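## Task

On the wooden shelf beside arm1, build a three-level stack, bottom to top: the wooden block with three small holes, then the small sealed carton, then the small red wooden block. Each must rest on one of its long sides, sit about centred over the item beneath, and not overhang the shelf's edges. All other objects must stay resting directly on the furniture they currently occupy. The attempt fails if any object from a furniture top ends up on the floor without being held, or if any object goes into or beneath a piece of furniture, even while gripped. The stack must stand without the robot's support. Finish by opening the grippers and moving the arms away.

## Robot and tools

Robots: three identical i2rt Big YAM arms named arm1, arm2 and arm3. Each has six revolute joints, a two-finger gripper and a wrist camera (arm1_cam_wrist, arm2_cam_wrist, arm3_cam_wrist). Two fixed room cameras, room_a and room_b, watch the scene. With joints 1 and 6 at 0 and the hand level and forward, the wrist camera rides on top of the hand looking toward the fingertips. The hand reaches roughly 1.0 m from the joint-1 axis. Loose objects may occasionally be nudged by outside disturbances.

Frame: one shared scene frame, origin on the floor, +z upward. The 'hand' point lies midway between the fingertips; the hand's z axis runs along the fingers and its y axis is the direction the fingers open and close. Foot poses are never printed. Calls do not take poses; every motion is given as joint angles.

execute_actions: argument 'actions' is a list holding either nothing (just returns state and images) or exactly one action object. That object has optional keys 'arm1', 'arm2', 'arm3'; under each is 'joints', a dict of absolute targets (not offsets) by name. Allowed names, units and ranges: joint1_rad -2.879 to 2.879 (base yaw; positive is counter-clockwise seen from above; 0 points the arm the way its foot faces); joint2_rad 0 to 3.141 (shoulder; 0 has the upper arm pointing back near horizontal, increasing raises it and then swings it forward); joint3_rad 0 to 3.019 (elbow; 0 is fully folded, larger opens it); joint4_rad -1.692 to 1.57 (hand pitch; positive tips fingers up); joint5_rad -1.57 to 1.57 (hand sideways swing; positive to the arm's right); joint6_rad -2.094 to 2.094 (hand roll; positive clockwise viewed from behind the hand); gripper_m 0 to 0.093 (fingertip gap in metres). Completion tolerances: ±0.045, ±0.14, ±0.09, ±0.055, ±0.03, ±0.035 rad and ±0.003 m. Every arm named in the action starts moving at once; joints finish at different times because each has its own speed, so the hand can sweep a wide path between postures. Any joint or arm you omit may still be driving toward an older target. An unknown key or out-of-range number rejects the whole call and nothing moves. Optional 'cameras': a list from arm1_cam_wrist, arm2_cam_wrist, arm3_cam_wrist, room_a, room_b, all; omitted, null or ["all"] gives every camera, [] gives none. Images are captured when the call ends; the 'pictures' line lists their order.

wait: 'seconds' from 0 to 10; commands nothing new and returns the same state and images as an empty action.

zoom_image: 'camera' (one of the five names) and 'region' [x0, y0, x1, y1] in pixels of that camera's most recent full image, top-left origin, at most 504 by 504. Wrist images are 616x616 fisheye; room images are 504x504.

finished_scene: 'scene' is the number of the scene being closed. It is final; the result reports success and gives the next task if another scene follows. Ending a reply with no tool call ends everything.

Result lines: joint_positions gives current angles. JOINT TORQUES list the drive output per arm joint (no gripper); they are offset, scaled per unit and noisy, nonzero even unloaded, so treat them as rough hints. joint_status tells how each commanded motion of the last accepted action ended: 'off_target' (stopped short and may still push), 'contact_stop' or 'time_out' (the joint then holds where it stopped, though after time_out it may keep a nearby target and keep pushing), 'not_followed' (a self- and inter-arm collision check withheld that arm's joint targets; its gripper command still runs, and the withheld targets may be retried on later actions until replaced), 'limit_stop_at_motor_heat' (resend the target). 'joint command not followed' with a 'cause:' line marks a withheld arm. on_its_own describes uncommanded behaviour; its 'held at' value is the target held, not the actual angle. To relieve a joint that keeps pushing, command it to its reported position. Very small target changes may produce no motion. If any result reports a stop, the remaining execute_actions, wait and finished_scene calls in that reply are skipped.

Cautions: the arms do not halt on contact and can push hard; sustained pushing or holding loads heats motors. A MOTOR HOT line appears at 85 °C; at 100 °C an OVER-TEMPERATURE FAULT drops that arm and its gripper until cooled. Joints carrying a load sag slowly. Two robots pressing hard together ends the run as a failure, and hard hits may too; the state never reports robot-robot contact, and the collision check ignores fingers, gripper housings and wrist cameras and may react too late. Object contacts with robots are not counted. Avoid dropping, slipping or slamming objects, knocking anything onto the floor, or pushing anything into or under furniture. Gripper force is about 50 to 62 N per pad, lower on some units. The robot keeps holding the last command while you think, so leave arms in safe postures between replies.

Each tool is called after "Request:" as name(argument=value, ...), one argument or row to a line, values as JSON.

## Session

Request:
execute_actions(
  actions=[],
)

Scene clock: 0.00 s.
Joint torques (N m, as the arm reports them, + toward a larger angle): no reading
arm1.joint_positions: joint1_rad=+0.170 joint2_rad=+0.592 joint3_rad=+1.635 joint4_rad=-1.318 joint5_rad=-0.115 joint6_rad=-0.635 gripper_m=+0.094
arm1.joint_status: not commanded
arm1.hand: x=-1.0397 y=-0.3011 z=+1.4535 quat_wxyz=(-0.303, -0.333, -0.727, +0.519) (m; scene frame)
arm2.joint_positions: joint1_rad=-0.469 joint2_rad=+0.596 joint3_rad=+1.504 joint4_rad=-1.177 joint5_rad=+0.039 joint6_rad=-0.015 gripper_m=+0.094
arm2.joint_status: not commanded
arm2.hand: x=+0.1148 y=-0.1270 z=+1.5472 quat_wxyz=(-0.477, +0.504, -0.617, -0.370) (m; scene frame)
arm3.joint_positions: joint1_rad=-0.164 joint2_rad=+0.381 joint3_rad=+1.541 joint4_rad=-1.211 joint5_rad=+0.024 joint6_rad=-0.157 gripper_m=+0.095
arm3.joint_status: not commanded
arm3.hand: x=+1.0460 y=+0.3958 z=+1.4741 quat_wxyz=(-0.576, -0.296, -0.657, +0.385) (m; scene frame)
pictures: arm1_cam_wrist, arm2_cam_wrist, arm3_cam_wrist, room_a, room_b
Images, in order (width x height): arm1_cam_wrist 616x616, arm2_cam_wrist 616x616, arm3_cam_wrist 616x616, room_a 504x504, room_b 504x504.

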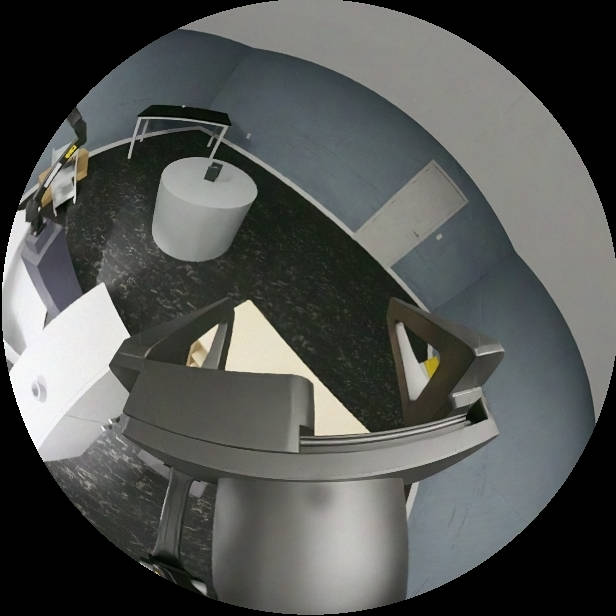

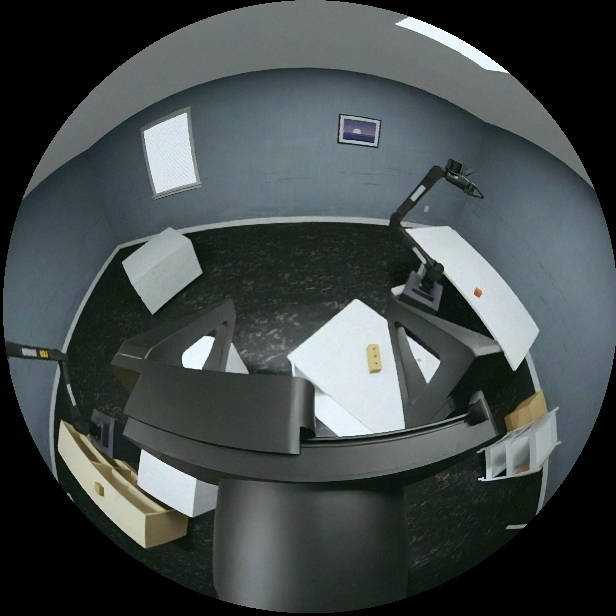

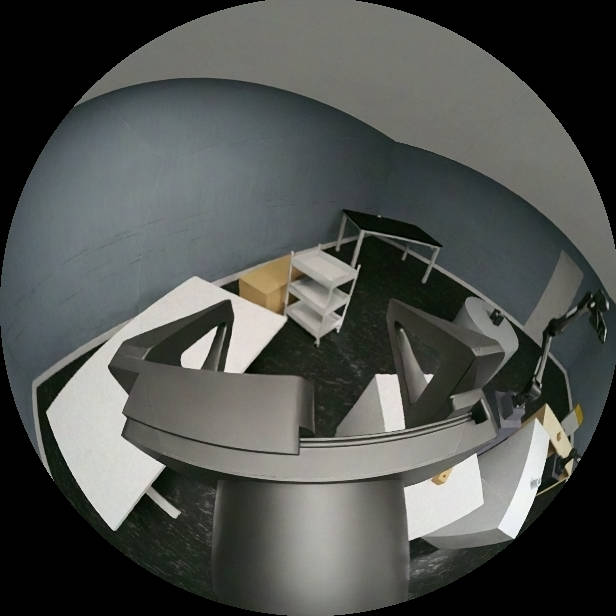

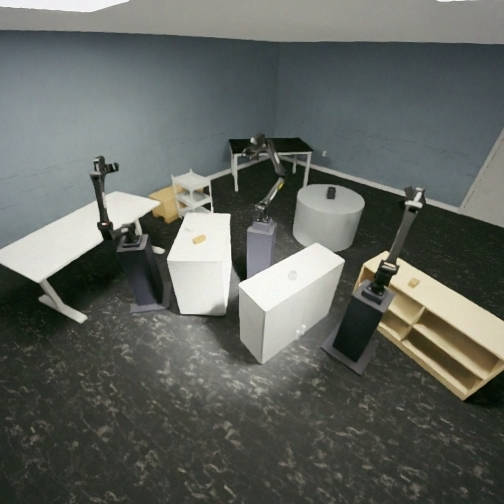

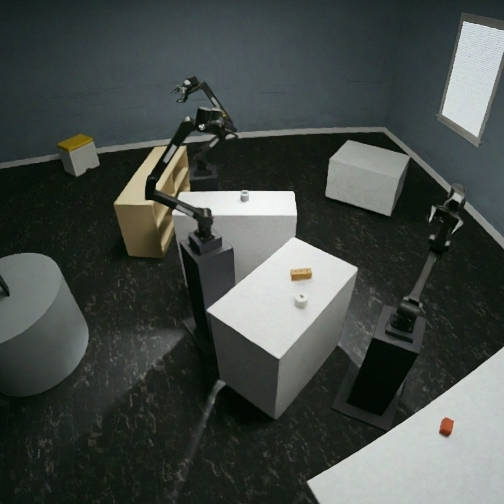

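Request:
execute_actions(
  actions=[
    {"arm1":{"joints":{"joint1_rad":-0.285,"joint2_rad":1.655,"joint3_rad":1.13,"joint4_rad":-1.02,"joint5_rad":0,"joint6_rad":0}},"arm2":{"joints":{"joint1_rad":-1.02,"joint2_rad":2.02,"joint3_rad":1.585,"joint4_rad":-1.08,"joint5_rad":0,"joint6_rad":-0.53}},"arm3":{"joints":{"joint1_rad":0.61,"joint2_rad":1.83,"joint3_rad":1.41,"joint4_rad":-1.1,"joint5_rad":0,"joint6_rad":0}}},
  ],
)

Scene clock: 32.27 s.
Joint torques (N m, as the arm reports them, + toward a larger angle): arm1=[ -0.03 -10.36  11.69   0.66   0.08   0.04] | arm2=[  0.46 -17.16   7.52   0.8   -0.03  -0.03] | arm3=[ -0.77 -18.2    9.91   0.07   0.11   0.11]
arm1.joint_positions: joint1_rad=-0.287 joint2_rad=+1.640 joint3_rad=+1.106 joint4_rad=-1.025 joint5_rad=-0.001 joint6_rad=-0.008 gripper_m=+0.094
arm1.joint_status: all done
arm1.hand: x=-1.2671 y=-0.5203 z=+0.8556 quat_wxyz=(+0.003, -0.851, -0.524, +0.007) (m; scene frame)
arm2.joint_positions: joint1_rad=-1.025 joint2_rad=+2.025 joint3_rad=+1.573 joint4_rad=-1.089 joint5_rad=+0.000 joint6_rad=-0.521 gripper_m=+0.094
arm2.joint_status: all done
arm2.hand: x=+0.4717 y=+0.0985 z=+0.9385 quat_wxyz=(-0.013, +0.625, -0.780, -0.001) (m; scene frame)
arm3.joint_positions: joint1_rad=+0.617 joint2_rad=+1.835 joint3_rad=+1.407 joint4_rad=-1.105 joint5_rad=+0.000 joint6_rad=-0.011 gripper_m=+0.095
arm3.joint_status: all done
arm3.hand: x=+1.5293 y=+0.3562 z=+0.8766 quat_wxyz=(-0.019, -0.097, -0.995, +0.009) (m; scene frame)
pictures: arm1_cam_wrist, arm2_cam_wrist, arm3_cam_wrist, room_a, room_b
Images, in order (width x height): arm1_cam_wrist 616x616, arm2_cam_wrist 616x616, arm3_cam_wrist 616x616, room_a 504x504, room_b 504x504.

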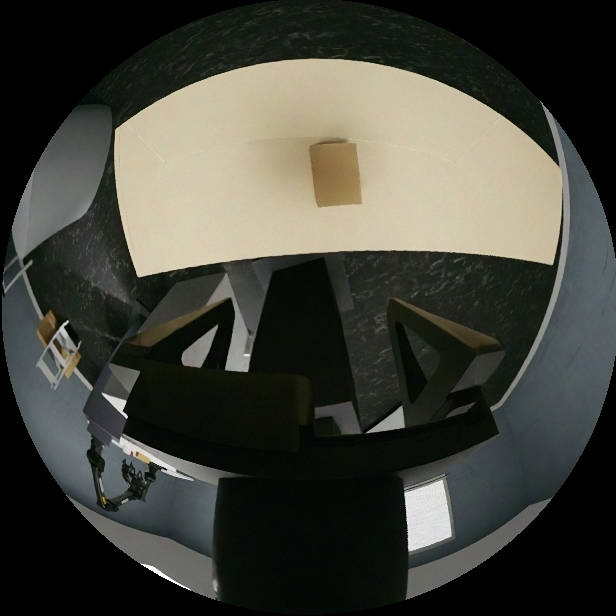

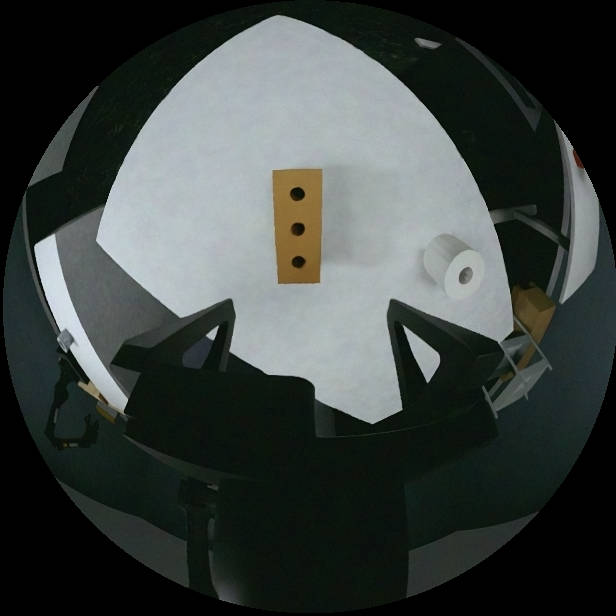

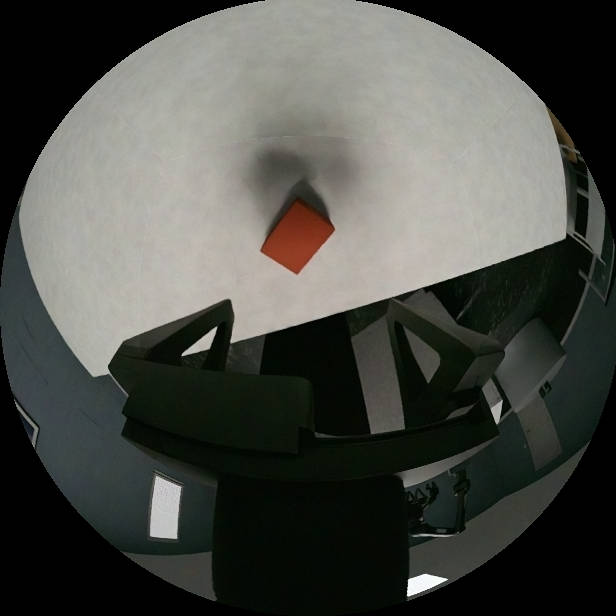

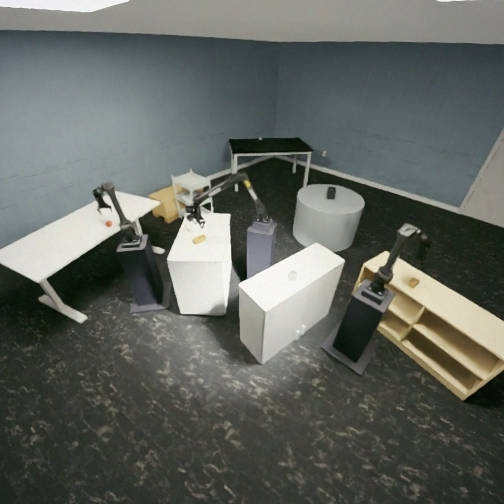

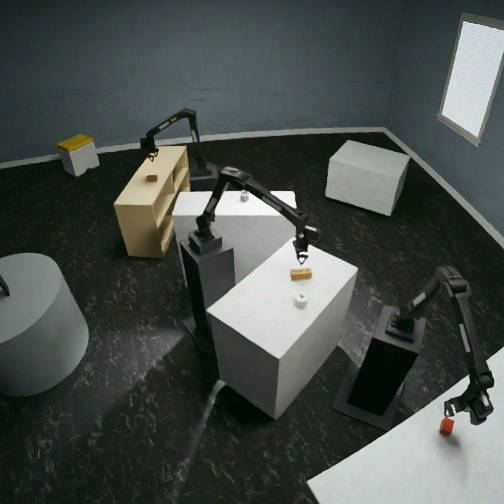

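Request:
execute_actions(
  actions=[
    {"arm1":{"joints":{"joint1_rad":1.7,"joint2_rad":1.4,"joint3_rad":1.5,"joint4_rad":-1.65}},"arm2":{"joints":{"joint1_rad":-0.99,"joint2_rad":2.25,"joint3_rad":1.55,"joint4_rad":-0.83,"joint6_rad":-0.49}},"arm3":{"joints":{"joint1_rad":0.655,"joint2_rad":1.97,"joint3_rad":1.36,"joint4_rad":-0.94,"joint6_rad":0.67}}},
  ],
  cameras=["arm1_cam_wrist","arm2_cam_wrist","arm3_cam_wrist"],
)

Scene clock: 88.83 s.
Joint torques (N m, as the arm reports them, + toward a larger angle): arm1=[ -0.06 -10.09  11.02  -0.12   0.01   0.02] | arm2=[ -0.27 -18.65   5.53   0.91  -0.03   0.19] | arm3=[  0.1  -20.04   8.76   0.18   0.18   0.11]
arm1.joint_positions: joint1_rad=+1.702 joint2_rad=+1.409 joint3_rad=+1.499 joint4_rad=-1.637 joint5_rad=+0.000 joint6_rad=-0.006 gripper_m=+0.094
arm1.joint_status: all done
arm1.hand: x=-0.6463 y=-0.1481 z=+1.0928 quat_wxyz=(-0.007, -0.025, -1.000, -0.004) (m; scene frame)
arm2.joint_positions: joint1_rad=-0.991 joint2_rad=+2.255 joint3_rad=+1.553 joint4_rad=-0.842 joint5_rad=-0.001 joint6_rad=-0.498 gripper_m=+0.094
arm2.joint_status: all done
arm2.hand: x=+0.4637 y=+0.1201 z=+0.7986 quat_wxyz=(-0.010, +0.629, -0.777, -0.001) (m; scene frame)
arm3.joint_positions: joint1_rad=+0.651 joint2_rad=+1.987 joint3_rad=+1.357 joint4_rad=-0.951 joint5_rad=+0.000 joint6_rad=+0.659 gripper_m=+0.095
arm3.joint_status: all done
arm3.hand: x=+1.5327 y=+0.3729 z=+0.7809 quat_wxyz=(+0.002, -0.404, -0.915, +0.008) (m; scene frame)
pictures: arm1_cam_wrist, arm2_cam_wrist, arm3_cam_wrist
Images, in order (width x height): arm1_cam_wrist 616x616, arm2_cam_wrist 616x616, arm3_cam_wrist 616x616.

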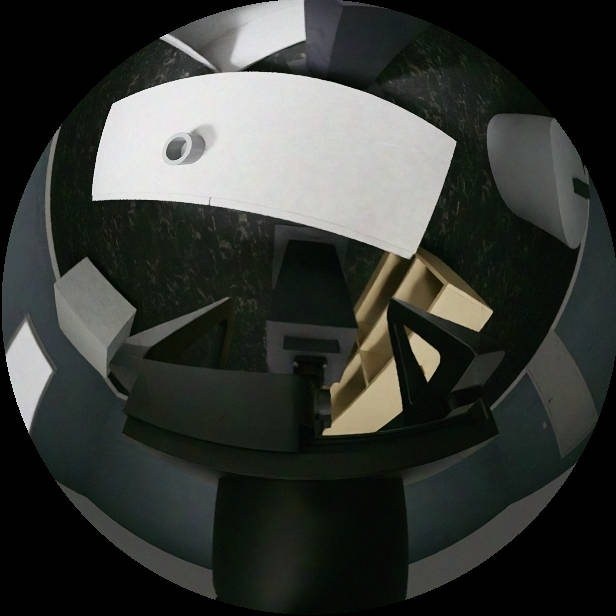

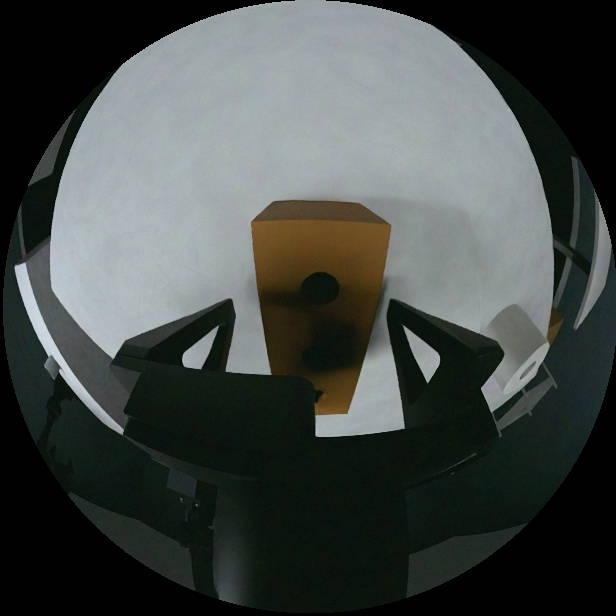

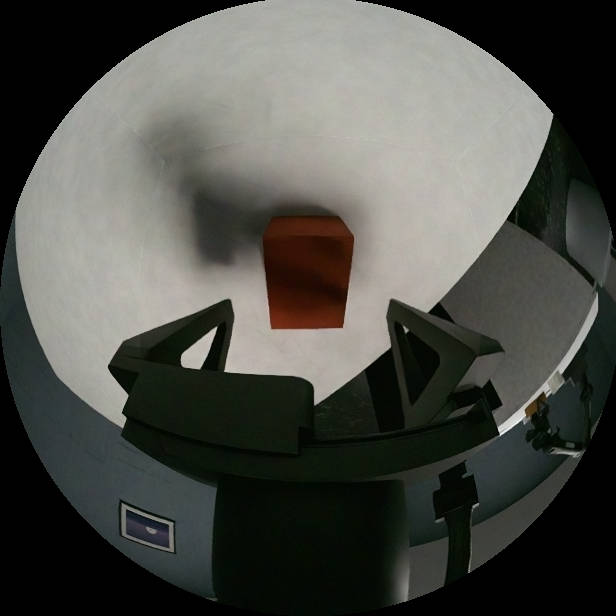

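Request:
execute_actions(
  actions=[
    {"arm1":{"joints":{"joint1_rad":0.7}},"arm2":{"joints":{"gripper_m":0.025}},"arm3":{"joints":{"joint2_rad":2.045,"joint4_rad":-0.88}}},
  ],
  cameras=["arm3_cam_wrist"],
)

Scene clock: 112.10 s.
Joint torques (N m, as the arm reports them, + toward a larger angle): arm1=[  0.22 -10.16  11.02  -0.1    0.01   0.02] | arm2=[  0.   -19.07   5.46   0.87  -0.02   0.17] | arm3=[  0.13 -18.7    8.46   0.21   0.17   0.11]
arm1.joint_positions: joint1_rad=+0.700 joint2_rad=+1.409 joint3_rad=+1.499 joint4_rad=-1.637 joint5_rad=+0.001 joint6_rad=-0.006 gripper_m=+0.094
arm1.joint_status: all done
arm1.hand: x=-0.8574 y=-0.4859 z=+1.0922 quat_wxyz=(-0.004, -0.503, -0.865, +0.006) (m; scene frame)
arm2.joint_positions: joint1_rad=-0.991 joint2_rad=+2.255 joint3_rad=+1.553 joint4_rad=-0.842 joint5_rad=+0.000 joint6_rad=-0.497 gripper_m=+0.045
arm2.joint_status: gripper_m off_target (ended at +0.045, target +0.025)
arm2.hand: x=+0.4638 y=+0.1201 z=+0.7986 quat_wxyz=(-0.011, +0.629, -0.777, -0.001) (m; scene frame)
arm3.joint_positions: joint1_rad=+0.651 joint2_rad=+2.040 joint3_rad=+1.357 joint4_rad=-0.892 joint5_rad=+0.000 joint6_rad=+0.659 gripper_m=+0.095
arm3.joint_status: all done
arm3.hand: x=+1.5384 y=+0.3715 z=+0.7530 quat_wxyz=(-0.001, -0.404, -0.915, +0.007) (m; scene frame)
pictures: arm3_cam_wrist
Images, in order (width x height): arm3_cam_wrist 616x616.

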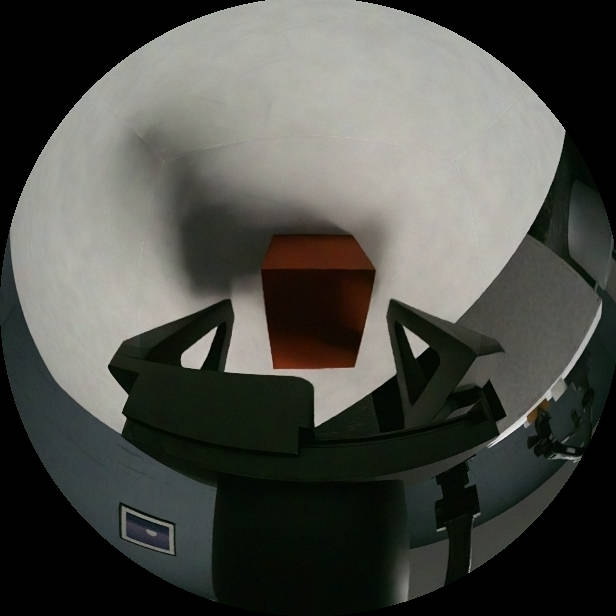

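Request:
execute_actions(
  actions=[
    {"arm2":{"joints":{"joint2_rad":2.04,"joint3_rad":1.57,"joint4_rad":-1.095}},"arm3":{"joints":{"gripper_m":0.02}}},
  ],
  cameras=[],
)

Request:
execute_actions(
  actions=[
    {"arm2":{"joints":{"joint1_rad":1.0,"joint6_rad":0}},"arm3":{"joints":{"joint2_rad":1.65,"joint3_rad":1.36,"joint4_rad":-1.28}}},
  ],
  cameras=["arm2_cam_wrist","room_b"],
)

Scene clock: 124.87 s.
Joint torques (N m, as the arm reports them, + toward a larger angle): arm1=[  0.03 -10.08  11.    -0.11   0.01   0.02] | arm2=[  0.01 -16.95   7.76  -0.4   -0.02   0.18] | arm3=[  0.1  -18.75   8.44   0.18   0.17   0.1 ]
arm1.joint_positions: joint1_rad=+0.700 joint2_rad=+1.409 joint3_rad=+1.499 joint4_rad=-1.637 joint5_rad=+0.001 joint6_rad=-0.006 gripper_m=+0.094
arm1.joint_status: not commanded
arm1.hand: x=-0.8574 y=-0.4859 z=+1.0922 quat_wxyz=(-0.004, -0.503, -0.865, +0.006) (m; scene frame)
arm2.joint_positions: joint1_rad=-0.991 joint2_rad=+2.040 joint3_rad=+1.553 joint4_rad=-1.080 joint5_rad=+0.000 joint6_rad=-0.497 gripper_m=+0.045
arm2.joint_status: all done
arm2.hand: x=+0.4512 y=+0.1056 z=+0.9232 quat_wxyz=(+0.001, +0.629, -0.777, +0.001) (m; scene frame)
arm3.joint_positions: joint1_rad=+0.651 joint2_rad=+2.040 joint3_rad=+1.357 joint4_rad=-0.891 joint5_rad=+0.000 joint6_rad=+0.659 gripper_m=+0.045
arm3.joint_status: gripper_m off_target (ended at +0.045, target +0.020)
arm3.hand: x=+1.5386 y=+0.3715 z=+0.7530 quat_wxyz=(-0.001, -0.404, -0.915, +0.007) (m; scene frame)
pictures: none
No camera images: the call's "cameras" was empty. Leave "cameras" out to get every camera's image.

Scene clock: 127.17 s.
Joint torques (N m, as the arm reports them, + toward a larger angle): arm1=[  0.03 -10.14  11.    -0.11   0.01   0.02] | arm2=[ -0.34 -17.46   7.78  -0.53   0.04   0.18] | arm3=[  0.15 -15.57  10.6   -0.49   0.17   0.1 ]
arm1.joint_positions: joint1_rad=+0.700 joint2_rad=+1.409 joint3_rad=+1.499 joint4_rad=-1.637 joint5_rad=+0.001 joint6_rad=-0.006 gripper_m=+0.094
arm1.joint_status: not commanded
arm1.hand: x=-0.8574 y=-0.4859 z=+1.0922 quat_wxyz=(-0.004, -0.503, -0.865, +0.006) (m; scene frame)
arm2.joint_positions: joint1_rad=+1.003 joint2_rad=+2.044 joint3_rad=+1.553 joint4_rad=-1.080 joint5_rad=-0.002 joint6_rad=-0.009 gripper_m=+0.045
arm2.joint_status: all done
arm2.hand: x=-0.5016 y=-0.1777 z=+0.9241 quat_wxyz=(+0.004, +0.991, -0.137, +0.000) (m; scene frame)
arm3.joint_positions: joint1_rad=+0.651 joint2_rad=+1.650 joint3_rad=+1.354 joint4_rad=-1.271 joint5_rad=+0.000 joint6_rad=+0.659 gripper_m=+0.045
arm3.joint_status: all done
arm3.hand: x=+1.4764 y=+0.3851 z=+0.9478 quat_wxyz=(-0.005, -0.404, -0.915, +0.006) (m; scene frame)
pictures: arm2_cam_wrist, room_b
Images, in order (width x height): arm2_cam_wrist 616x616, room_b 504x504.

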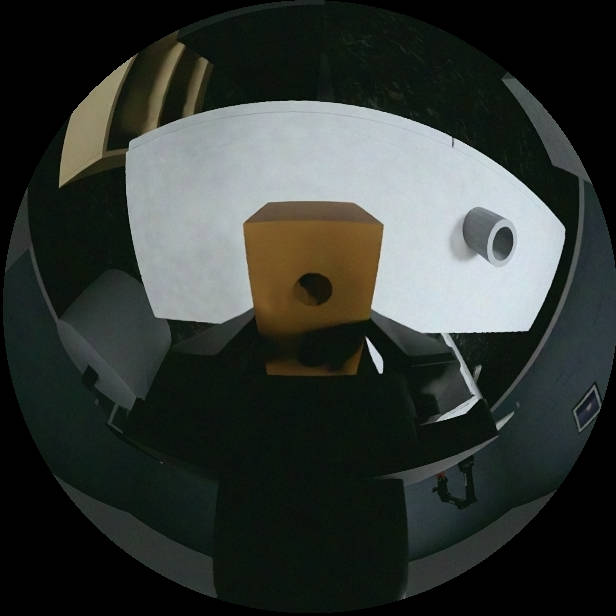

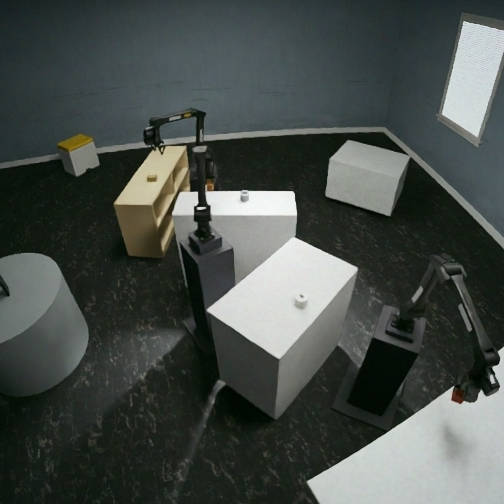

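Request:
execute_actions(
  actions=[
    {"arm2":{"joints":{"joint2_rad":2.25,"joint4_rad":-0.865}},"arm3":{"joints":{"joint1_rad":-1.72,"joint6_rad":0}}},
  ],
  cameras=["arm2_cam_wrist","arm3_cam_wrist"],
)

Scene clock: 158.37 s.
Joint torques (N m, as the arm reports them, + toward a larger angle): arm1=[  0.07 -10.16  11.02  -0.12   0.01   0.02] | arm2=[ -0.23 -20.17   6.53   0.87   0.07   0.18] | arm3=[  0.73 -15.58  10.61  -0.45   0.05  -0.14]
arm1.joint_positions: joint1_rad=+0.700 joint2_rad=+1.409 joint3_rad=+1.499 joint4_rad=-1.637 joint5_rad=+0.001 joint6_rad=-0.006 gripper_m=+0.094
arm1.joint_status: not commanded
arm1.hand: x=-0.8574 y=-0.4859 z=+1.0922 quat_wxyz=(-0.004, -0.503, -0.865, +0.006) (m; scene frame)
arm2.joint_positions: joint1_rad=+1.003 joint2_rad=+2.289 joint3_rad=+1.553 joint4_rad=-0.880 joint5_rad=-0.001 joint6_rad=-0.008 gripper_m=+0.044
arm2.joint_status: all done
arm2.hand: x=-0.5043 y=-0.1777 z=+0.7824 quat_wxyz=(+0.007, +0.990, -0.138, +0.022) (m; scene frame)
arm3.joint_positions: joint1_rad=-1.725 joint2_rad=+1.651 joint3_rad=+1.354 joint4_rad=-1.271 joint5_rad=+0.002 joint6_rad=+0.012 gripper_m=+0.045
arm3.joint_status: all done
arm3.hand: x=+0.5947 y=+0.1984 z=+0.9500 quat_wxyz=(-0.007, -0.958, -0.287, +0.004) (m; scene frame)
pictures: arm2_cam_wrist, arm3_cam_wrist
Images, in order (width x height): arm2_cam_wrist 616x616, arm3_cam_wrist 616x616.

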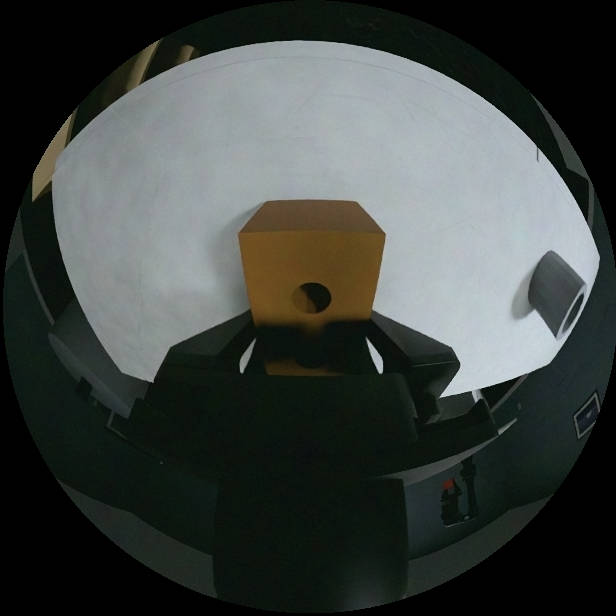

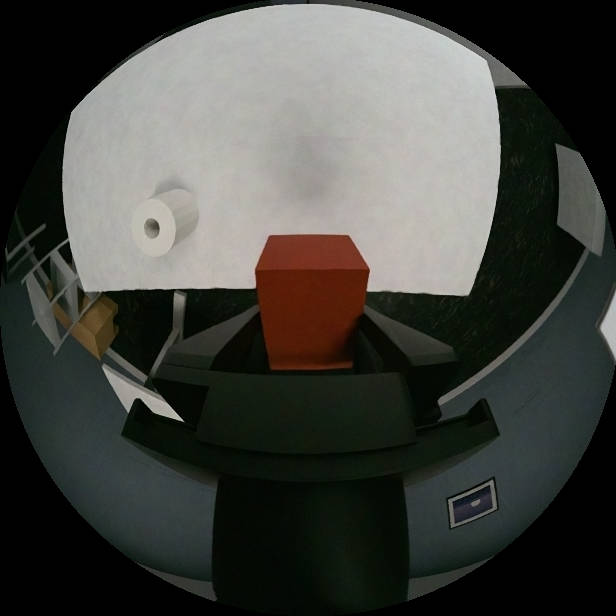

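Request:
execute_actions(
  actions=[
    {"arm2":{"joints":{"gripper_m":0.093}},"arm3":{"joints":{"joint2_rad":2.05,"joint3_rad":1.61,"joint4_rad":-1.06}}},
  ],
  cameras=[],
)

Scene clock: 166.20 s.
Joint torques (N m, as the arm reports them, + toward a larger angle): arm1=[  0.05 -10.18  11.01  -0.12   0.01   0.02] | arm2=[ -0.59 -20.06   6.68   0.74   0.05   0.21] | arm3=[  0.62 -21.36  12.95   0.06   0.11  -0.14]
arm1.joint_positions: joint1_rad=+0.700 joint2_rad=+1.409 joint3_rad=+1.499 joint4_rad=-1.637 joint5_rad=+0.001 joint6_rad=-0.006 gripper_m=+0.094
arm1.joint_status: not commanded
arm1.hand: x=-0.8574 y=-0.4859 z=+1.0922 quat_wxyz=(-0.004, -0.503, -0.865, +0.006) (m; scene frame)
arm2.joint_positions: joint1_rad=+1.003 joint2_rad=+2.282 joint3_rad=+1.553 joint4_rad=-0.880 joint5_rad=-0.001 joint6_rad=-0.008 gripper_m=+0.093
arm2.joint_status: all done
arm2.hand: x=-0.5061 y=-0.1772 z=+0.7866 quat_wxyz=(+0.006, +0.990, -0.138, +0.018) (m; scene frame)
arm3.joint_positions: joint1_rad=-1.725 joint2_rad=+2.061 joint3_rad=+1.570 joint4_rad=-1.066 joint5_rad=+0.000 joint6_rad=+0.011 gripper_m=+0.045
arm3.joint_status: all done
arm3.hand: x=+0.4999 y=+0.1320 z=+0.8130 quat_wxyz=(-0.009, -0.958, -0.287, +0.009) (m; scene frame)
pictures: none
No camera images: the call's "cameras" was empty. Leave "cameras" out to get every camera's image.

Request:
execute_actions(
  actions=[
    {"arm2":{"joints":{"joint2_rad":1.55,"joint3_rad":1.1,"joint4_rad":-1.12}},"arm3":{"joints":{"joint2_rad":2.11}}},
  ],
  cameras=["arm3_cam_wrist"],
)

Scene clock: 172.87 s.
Joint torques (N m, as the arm reports them, + toward a larger angle): arm1=[  0.01 -10.17  11.01  -0.12   0.     0.02] | arm2=[ -0.49 -10.4    6.05  -0.2    0.05   0.18] | arm3=[  0.76 -16.93  12.99   0.08   0.12  -0.13]
arm1.joint_positions: joint1_rad=+0.700 joint2_rad=+1.409 joint3_rad=+1.499 joint4_rad=-1.637 joint5_rad=+0.001 joint6_rad=-0.006 gripper_m=+0.094
arm1.joint_status: not commanded
arm1.hand: x=-0.8574 y=-0.4859 z=+1.0922 quat_wxyz=(-0.004, -0.503, -0.865, +0.006) (m; scene frame)
arm2.joint_positions: joint1_rad=+1.003 joint2_rad=+1.538 joint3_rad=+1.108 joint4_rad=-1.108 joint5_rad=-0.001 joint6_rad=-0.008 gripper_m=+0.093
arm2.joint_status: all done
arm2.hand: x=-0.3488 y=-0.2218 z=+1.0197 quat_wxyz=(+0.001, +0.990, -0.138, -0.017) (m; scene frame)
arm3.joint_positions: joint1_rad=-1.725 joint2_rad=+2.063 joint3_rad=+1.570 joint4_rad=-1.066 joint5_rad=+0.000 joint6_rad=+0.010 gripper_m=+0.045
arm3.joint_status: all done
arm3.hand: x=+0.5001 y=+0.1321 z=+0.8119 quat_wxyz=(-0.009, -0.958, -0.287, +0.008) (m; scene frame)
pictures: arm3_cam_wrist
Images, in order (width x height): arm3_cam_wrist 616x616.

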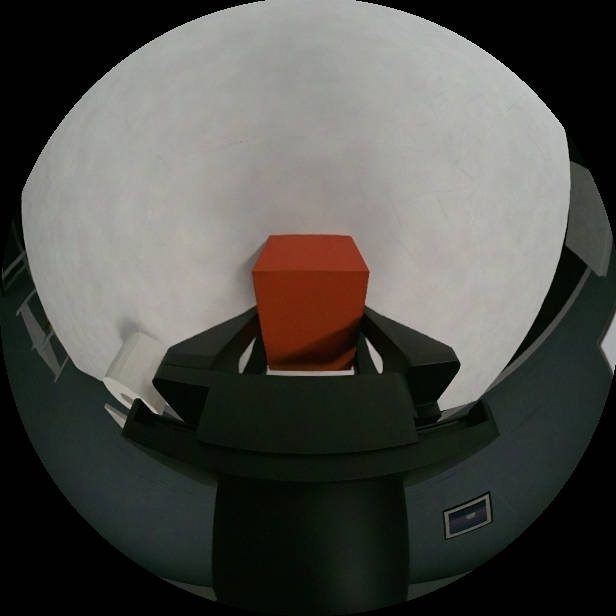

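Request:
execute_actions(
  actions=[
    {"arm1":{"joints":{"joint1_rad":1.66,"joint2_rad":1.9,"joint3_rad":1.515,"joint4_rad":-1.165,"joint6_rad":0.2}},"arm2":{"joints":{"joint1_rad":-0.1}},"arm3":{"joints":{"joint2_rad":2.063,"gripper_m":0.093}}},
  ],
  cameras=["arm1_cam_wrist","arm3_cam_wrist"],
)

Scene clock: 188.03 s.
Joint torques (N m, as the arm reports them, + toward a larger angle): arm1=[ -0.15 -15.96  11.44   0.76   0.12   0.04] | arm2=[  0.29 -10.67   5.99  -0.34   0.01   0.16] | arm3=[  0.74 -20.46  12.97   0.08   0.12  -0.13]
arm1.joint_positions: joint1_rad=+1.664 joint2_rad=+1.899 joint3_rad=+1.500 joint4_rad=-1.174 joint5_rad=-0.002 joint6_rad=+0.192 gripper_m=+0.094
arm1.joint_status: all done
arm1.hand: x=-0.5053 y=-0.1757 z=+0.8596 quat_wxyz=(+0.007, -0.143, -0.990, -0.004) (m; scene frame)
arm2.joint_positions: joint1_rad=-0.104 joint2_rad=+1.543 joint3_rad=+1.108 joint4_rad=-1.108 joint5_rad=+0.000 joint6_rad=-0.007 gripper_m=+0.093
arm2.joint_status: all done
arm2.hand: x=-0.0105 y=+0.0821 z=+1.0156 quat_wxyz=(-0.006, +0.770, -0.638, -0.010) (m; scene frame)
arm3.joint_positions: joint1_rad=-1.725 joint2_rad=+2.063 joint3_rad=+1.570 joint4_rad=-1.066 joint5_rad=+0.000 joint6_rad=+0.010 gripper_m=+0.093
arm3.joint_status: all done
arm3.hand: x=+0.5002 y=+0.1321 z=+0.8117 quat_wxyz=(-0.009, -0.958, -0.287, +0.008) (m; scene frame)
pictures: arm1_cam_wrist, arm3_cam_wrist
Images, in order (width x height): arm1_cam_wrist 616x616, arm3_cam_wrist 616x616.

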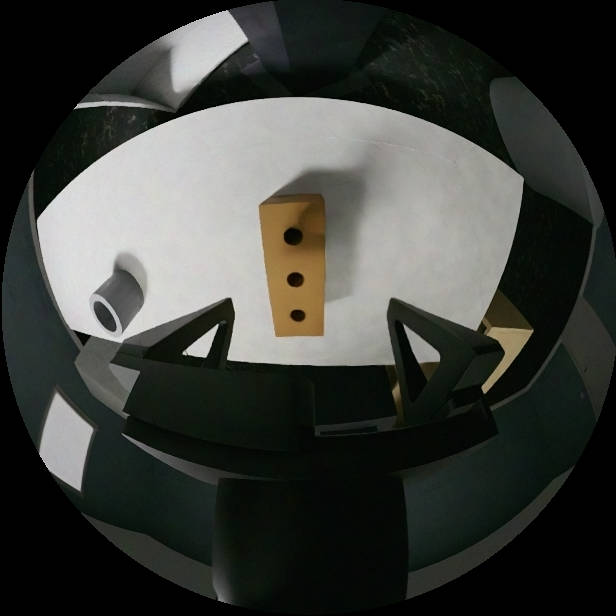

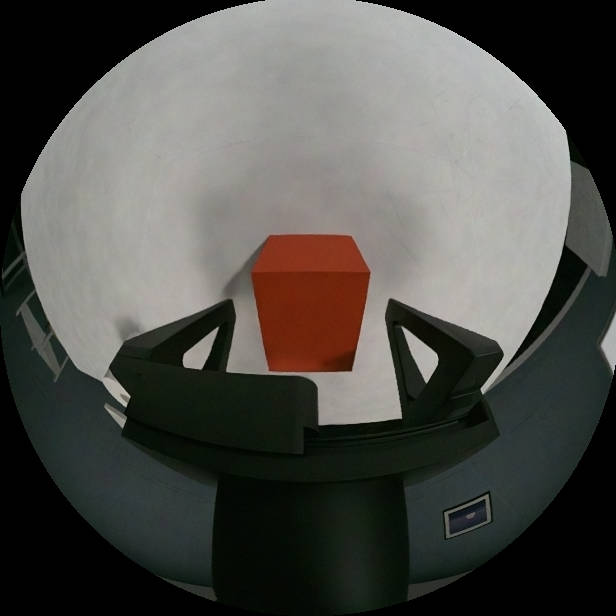

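Request:
execute_actions(
  actions=[
    {"arm1":{"joints":{"joint1_rad":1.70,"joint2_rad":1.965,"joint3_rad":1.375,"joint4_rad":-0.962,"joint6_rad":0.23}},"arm2":{"joints":{"joint1_rad":-0.5}},"arm3":{"joints":{"joint2_rad":1.0,"joint3_rad":0.9,"joint4_rad":-1.3}}},
  ],
  cameras=["arm1_cam_wrist"],
)

Scene clock: 202.40 s.
Joint torques (N m, as the arm reports them, + toward a larger angle): arm1=[  0.43 -15.69   9.72   0.99   0.12   0.04] | arm2=[  0.22 -11.03   6.15  -0.24   0.     0.16] | arm3=[ 0.55 -6.42  9.83 -0.06  0.12 -0.13]
arm1.joint_positions: joint1_rad=+1.697 joint2_rad=+1.962 joint3_rad=+1.369 joint4_rad=-0.976 joint5_rad=-0.002 joint6_rad=+0.222 gripper_m=+0.094
arm1.joint_status: all done
arm1.hand: x=-0.5181 y=-0.1557 z=+0.7828 quat_wxyz=(+0.005, -0.141, -0.990, -0.004) (m; scene frame)
arm2.joint_positions: joint1_rad=-0.507 joint2_rad=+1.543 joint3_rad=+1.108 joint4_rad=-1.108 joint5_rad=+0.000 joint6_rad=-0.007 gripper_m=+0.093
arm2.joint_status: all done
arm2.hand: x=+0.1623 y=+0.0781 z=+1.0153 quat_wxyz=(-0.008, +0.627, -0.779, -0.008) (m; scene frame)
arm3.joint_positions: joint1_rad=-1.725 joint2_rad=+1.002 joint3_rad=+0.910 joint4_rad=-1.294 joint5_rad=+0.000 joint6_rad=+0.010 gripper_m=+0.093
arm3.joint_status: all done
arm3.hand: x=+0.7485 y=+0.3024 z=+1.0129 quat_wxyz=(-0.034, -0.954, -0.285, +0.090) (m; scene frame)
pictures: arm1_cam_wrist
Images, in order (width x height): arm1_cam_wrist 616x616.

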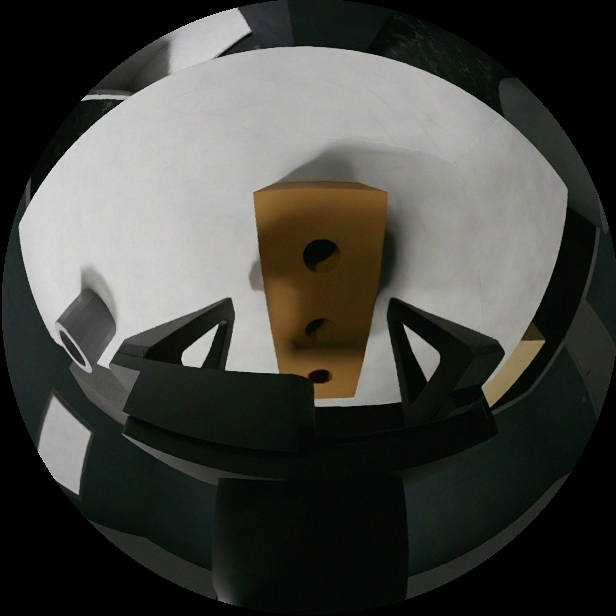

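Request:
execute_actions(
  actions=[
    {"arm1":{"joints":{"gripper_m":0.025}},"arm2":{"joints":{"joint1_rad":-1.015,"joint2_rad":2.18,"joint3_rad":1.745,"joint4_rad":-1.08,"joint6_rad":0.26}},"arm3":{"joints":{"joint1_rad":-0.5}}},
  ],
  cameras=["arm2_cam_wrist"],
)

Scene clock: 218.23 s.
Joint torques (N m, as the arm reports them, + toward a larger angle): arm1=[  0.45 -15.7    9.76   0.95   0.05   0.03] | arm2=[ -0.98 -18.62  10.49   0.37   0.     0.18] | arm3=[ 0.46 -6.38  9.87 -0.06  0.14 -0.12]
arm1.joint_positions: joint1_rad=+1.697 joint2_rad=+1.962 joint3_rad=+1.369 joint4_rad=-0.975 joint5_rad=+0.000 joint6_rad=+0.223 gripper_m=+0.045
arm1.joint_status: gripper_m off_target (ended at +0.045, target +0.025)
arm1.hand: x=-0.5179 y=-0.1560 z=+0.7828 quat_wxyz=(+0.005, -0.142, -0.990, -0.004) (m; scene frame)
arm2.joint_positions: joint1_rad=-1.010 joint2_rad=+2.191 joint3_rad=+1.692 joint4_rad=-1.085 joint5_rad=+0.000 joint6_rad=+0.251 gripper_m=+0.093
arm2.joint_status: all done
arm2.hand: x=+0.4840 y=+0.1257 z=+0.8801 quat_wxyz=(+0.008, +0.292, -0.956, +0.006) (m; scene frame)
arm3.joint_positions: joint1_rad=-0.505 joint2_rad=+1.002 joint3_rad=+0.910 joint4_rad=-1.294 joint5_rad=+0.000 joint6_rad=+0.010 gripper_m=+0.093
arm3.joint_status: all done
arm3.hand: x=+1.0696 y=+0.1781 z=+1.0146 quat_wxyz=(-0.077, -0.617, -0.781, +0.062) (m; scene frame)
pictures: arm2_cam_wrist
Images, in order (width x height): arm2_cam_wrist 616x616.

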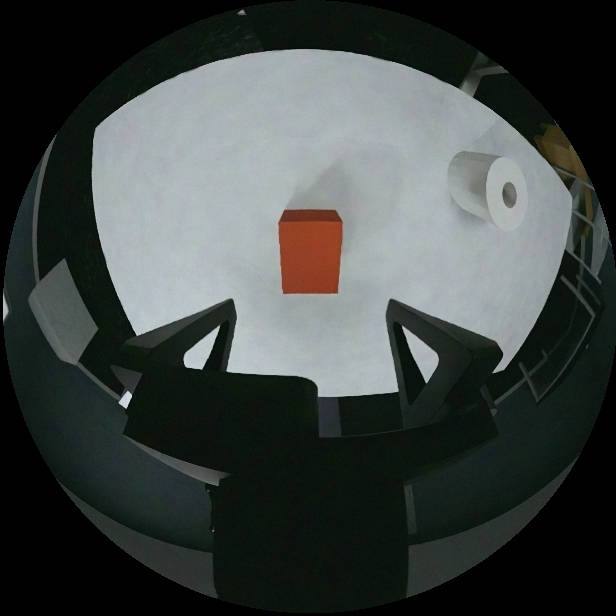

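Request:
execute_actions(
  actions=[
    {"arm1":{"joints":{"joint2_rad":1.9,"joint3_rad":1.53,"joint4_rad":-1.19}},"arm2":{"joints":{"joint2_rad":2.27,"joint3_rad":1.655,"joint4_rad":-0.915}}},
  ],
  cameras=["arm2_cam_wrist"],
)

Scene clock: 229.77 s.
Joint torques (N m, as the arm reports them, + toward a larger angle): arm1=[  0.45 -15.71  13.37  -0.18   0.05   0.03] | arm2=[ -1.05 -18.77   5.87   1.15   0.05   0.21] | arm3=[ 0.48 -6.4   9.88 -0.06  0.14 -0.12]
arm1.joint_positions: joint1_rad=+1.697 joint2_rad=+1.896 joint3_rad=+1.492 joint4_rad=-1.177 joint5_rad=+0.000 joint6_rad=+0.223 gripper_m=+0.045
arm1.joint_status: all done
arm1.hand: x=-0.5075 y=-0.1573 z=+0.8590 quat_wxyz=(+0.011, -0.142, -0.990, -0.003) (m; scene frame)
arm2.joint_positions: joint1_rad=-1.010 joint2_rad=+2.276 joint3_rad=+1.656 joint4_rad=-0.932 joint5_rad=+0.000 joint6_rad=+0.251 gripper_m=+0.093
arm2.joint_status: all done
arm2.hand: x=+0.4878 y=+0.1298 z=+0.8173 quat_wxyz=(-0.007, +0.292, -0.956, -0.003) (m; scene frame)
arm3.joint_positions: joint1_rad=-0.505 joint2_rad=+1.002 joint3_rad=+0.910 joint4_rad=-1.294 joint5_rad=+0.000 joint6_rad=+0.010 gripper_m=+0.093
arm3.joint_status: not commanded
arm3.hand: x=+1.0696 y=+0.1781 z=+1.0146 quat_wxyz=(-0.077, -0.617, -0.781, +0.062) (m; scene frame)
pictures: arm2_cam_wrist
Images, in order (width x height): arm2_cam_wrist 616x616.

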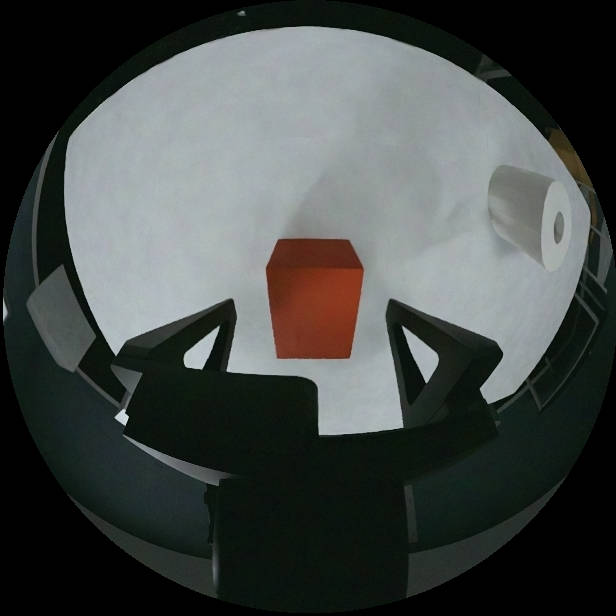

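Request:
execute_actions(
  actions=[
    {"arm1":{"joints":{"joint1_rad":-0.055,"joint6_rad":0.0}},"arm2":{"joints":{"joint3_rad":1.605,"joint4_rad":-0.885}}},
  ],
  cameras=["arm1_cam_wrist","arm2_cam_wrist"],
)

Scene clock: 242.30 s.
Joint torques (N m, as the arm reports them, + toward a larger angle): arm1=[  0.65 -15.61  12.89  -0.14  -0.08  -0.09] | arm2=[ -0.32 -18.96   5.57   1.06   0.02   0.15] | arm3=[ 0.48 -6.39  9.87 -0.05  0.14 -0.12]
arm1.joint_positions: joint1_rad=-0.065 joint2_rad=+1.896 joint3_rad=+1.498 joint4_rad=-1.177 joint5_rad=+0.003 joint6_rad=+0.008 gripper_m=+0.044
arm1.joint_status: all done
arm1.hand: x=-1.2026 y=-0.6629 z=+0.8640 quat_wxyz=(+0.009, -0.793, -0.609, +0.001) (m; scene frame)
arm2.joint_positions: joint1_rad=-1.010 joint2_rad=+2.276 joint3_rad=+1.608 joint4_rad=-0.902 joint5_rad=+0.000 joint6_rad=+0.251 gripper_m=+0.093
arm2.joint_status: all done
arm2.hand: x=+0.4773 y=+0.1180 z=+0.8025 quat_wxyz=(+0.001, +0.292, -0.956, +0.002) (m; scene frame)
arm3.joint_positions: joint1_rad=-0.505 joint2_rad=+1.002 joint3_rad=+0.910 joint4_rad=-1.294 joint5_rad=+0.000 joint6_rad=+0.010 gripper_m=+0.093
arm3.joint_status: not commanded
arm3.hand: x=+1.0696 y=+0.1781 z=+1.0146 quat_wxyz=(-0.077, -0.617, -0.781, +0.062) (m; scene frame)
pictures: arm1_cam_wrist, arm2_cam_wrist
Images, in order (width x height): arm1_cam_wrist 616x616, arm2_cam_wrist 616x616.

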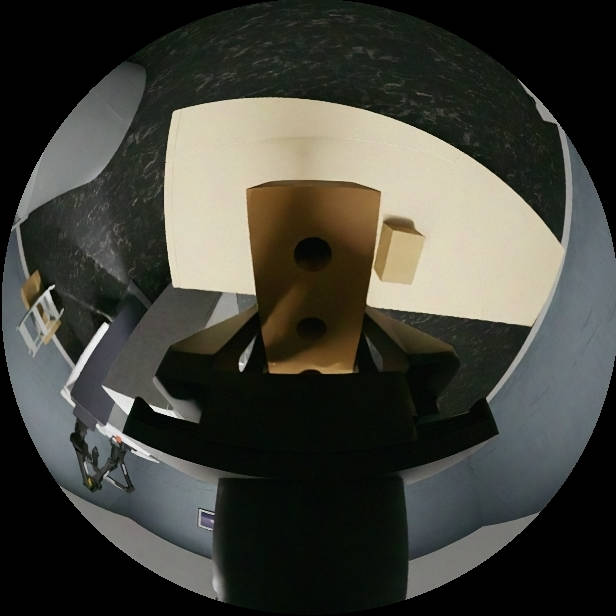

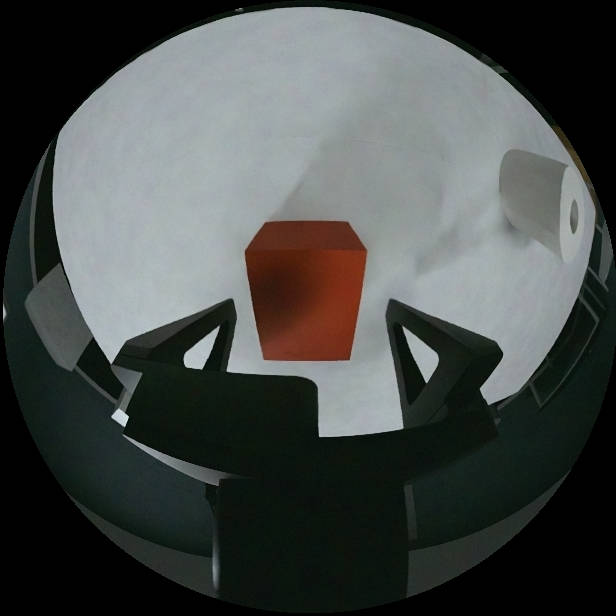

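Request:
execute_actions(
  actions=[
    {"arm1":{"joints":{"joint2_rad":2.23,"joint3_rad":1.40,"joint4_rad":-0.71}},"arm2":{"joints":{"gripper_m":0.02}}},
  ],
  cameras=["arm1_cam_wrist"],
)

Scene clock: 264.40 s.
Joint torques (N m, as the arm reports them, + toward a larger angle): arm1=[  0.55 -18.59   8.9    0.94  -0.05  -0.08] | arm2=[ -0.54 -18.7    5.47   0.88   0.03   0.2 ] | arm3=[ 0.49 -6.38  9.88 -0.05  0.14 -0.12]
arm1.joint_positions: joint1_rad=-0.065 joint2_rad=+2.244 joint3_rad=+1.383 joint4_rad=-0.724 joint5_rad=+0.002 joint6_rad=+0.007 gripper_m=+0.044
arm1.joint_status: all done
arm1.hand: x=-1.2044 y=-0.6593 z=+0.6392 quat_wxyz=(+0.012, -0.793, -0.609, -0.003) (m; scene frame)
arm2.joint_positions: joint1_rad=-1.010 joint2_rad=+2.276 joint3_rad=+1.608 joint4_rad=-0.902 joint5_rad=+0.000 joint6_rad=+0.252 gripper_m=+0.045
arm2.joint_status: gripper_m off_target (ended at +0.045, target +0.020)
arm2.hand: x=+0.4772 y=+0.1180 z=+0.8025 quat_wxyz=(+0.001, +0.292, -0.956, +0.002) (m; scene frame)
arm3.joint_positions: joint1_rad=-0.505 joint2_rad=+1.002 joint3_rad=+0.910 joint4_rad=-1.294 joint5_rad=+0.000 joint6_rad=+0.010 gripper_m=+0.093
arm3.joint_status: not commanded
arm3.hand: x=+1.0696 y=+0.1781 z=+1.0146 quat_wxyz=(-0.077, -0.617, -0.781, +0.062) (m; scene frame)
pictures: arm1_cam_wrist
Images, in order (width x height): arm1_cam_wrist 616x616.

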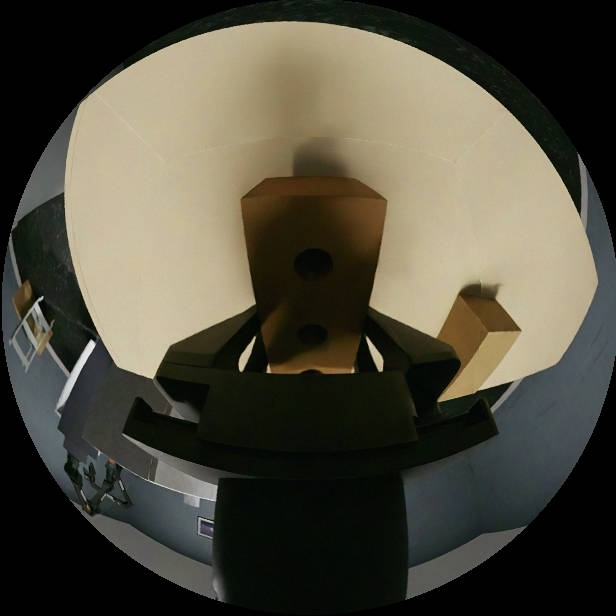

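Request:
execute_actions(
  actions=[
    {"arm1":{"joints":{"gripper_m":0.093}},"arm2":{"joints":{"joint2_rad":2.04,"joint3_rad":1.55,"joint4_rad":-1.095}}},
  ],
  cameras=[],
)

Request:
execute_actions(
  actions=[
    {"arm1":{"joints":{"joint2_rad":2.07,"joint3_rad":1.40,"joint4_rad":-0.92}},"arm2":{"joints":{"joint1_rad":1.0,"joint6_rad":0}}},
  ],
  cameras=["arm1_cam_wrist"],
)

Scene clock: 272.30 s.
Joint torques (N m, as the arm reports them, + toward a larger angle): arm1=[  0.56 -18.2    8.94   0.97  -0.04  -0.08] | arm2=[ -0.75 -16.47   7.25  -0.36   0.06   0.2 ] | arm3=[ 0.49 -6.38  9.88 -0.06  0.14 -0.12]
arm1.joint_positions: joint1_rad=-0.065 joint2_rad=+2.239 joint3_rad=+1.383 joint4_rad=-0.724 joint5_rad=+0.002 joint6_rad=+0.007 gripper_m=+0.093
arm1.joint_status: all done
arm1.hand: x=-1.2047 y=-0.6607 z=+0.6418 quat_wxyz=(+0.010, -0.793, -0.609, -0.001) (m; scene frame)
arm2.joint_positions: joint1_rad=-1.010 joint2_rad=+2.032 joint3_rad=+1.542 joint4_rad=-1.080 joint5_rad=+0.000 joint6_rad=+0.252 gripper_m=+0.045
arm2.joint_status: all done
arm2.hand: x=+0.4570 y=+0.0955 z=+0.9238 quat_wxyz=(+0.002, +0.292, -0.956, +0.002) (m; scene frame)
arm3.joint_positions: joint1_rad=-0.505 joint2_rad=+1.002 joint3_rad=+0.910 joint4_rad=-1.294 joint5_rad=+0.000 joint6_rad=+0.010 gripper_m=+0.093
arm3.joint_status: not commanded
arm3.hand: x=+1.0696 y=+0.1781 z=+1.0146 quat_wxyz=(-0.077, -0.617, -0.781, +0.062) (m; scene frame)
pictures: none
No camera images: the call's "cameras" was empty. Leave "cameras" out to get every camera's image.

Scene clock: 274.60 s.
Joint torques (N m, as the arm reports them, + toward a larger angle): arm1=[  0.56 -14.61  10.33  -0.15  -0.05  -0.08] | arm2=[ -0.21 -16.98   7.03  -0.55   0.01   0.02] | arm3=[ 0.44 -6.36  9.88 -0.05  0.14 -0.12]
arm1.joint_positions: joint1_rad=-0.065 joint2_rad=+2.044 joint3_rad=+1.383 joint4_rad=-0.906 joint5_rad=+0.002 joint6_rad=+0.007 gripper_m=+0.093
arm1.joint_status: all done
arm1.hand: x=-1.2035 y=-0.6608 z=+0.7465 quat_wxyz=(+0.006, -0.793, -0.610, +0.004) (m; scene frame)
arm2.joint_positions: joint1_rad=+1.004 joint2_rad=+2.037 joint3_rad=+1.542 joint4_rad=-1.080 joint5_rad=+0.000 joint6_rad=+0.008 gripper_m=+0.044
arm2.joint_status: all done
arm2.hand: x=-0.4979 y=-0.1791 z=+0.9243 quat_wxyz=(+0.003, +0.989, -0.145, +0.002) (m; scene frame)
arm3.joint_positions: joint1_rad=-0.505 joint2_rad=+1.002 joint3_rad=+0.910 joint4_rad=-1.294 joint5_rad=+0.000 joint6_rad=+0.010 gripper_m=+0.093
arm3.joint_status: not commanded
arm3.hand: x=+1.0696 y=+0.1781 z=+1.0146 quat_wxyz=(-0.077, -0.617, -0.781, +0.062) (m; scene frame)
pictures: arm1_cam_wrist
Images, in order (width x height): arm1_cam_wrist 616x616.

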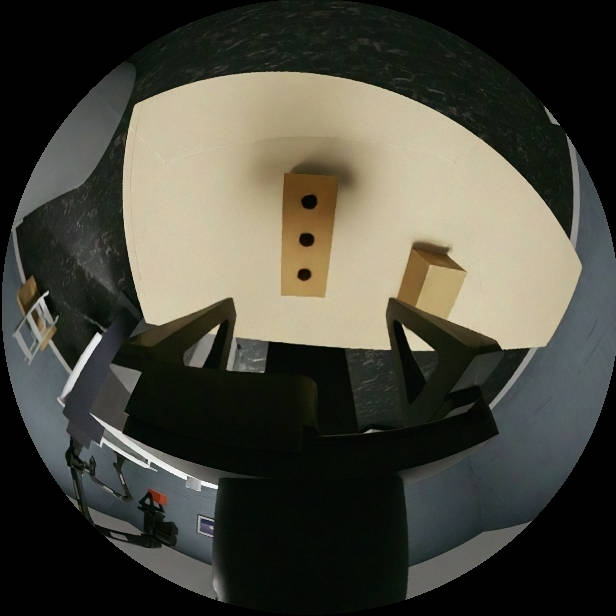

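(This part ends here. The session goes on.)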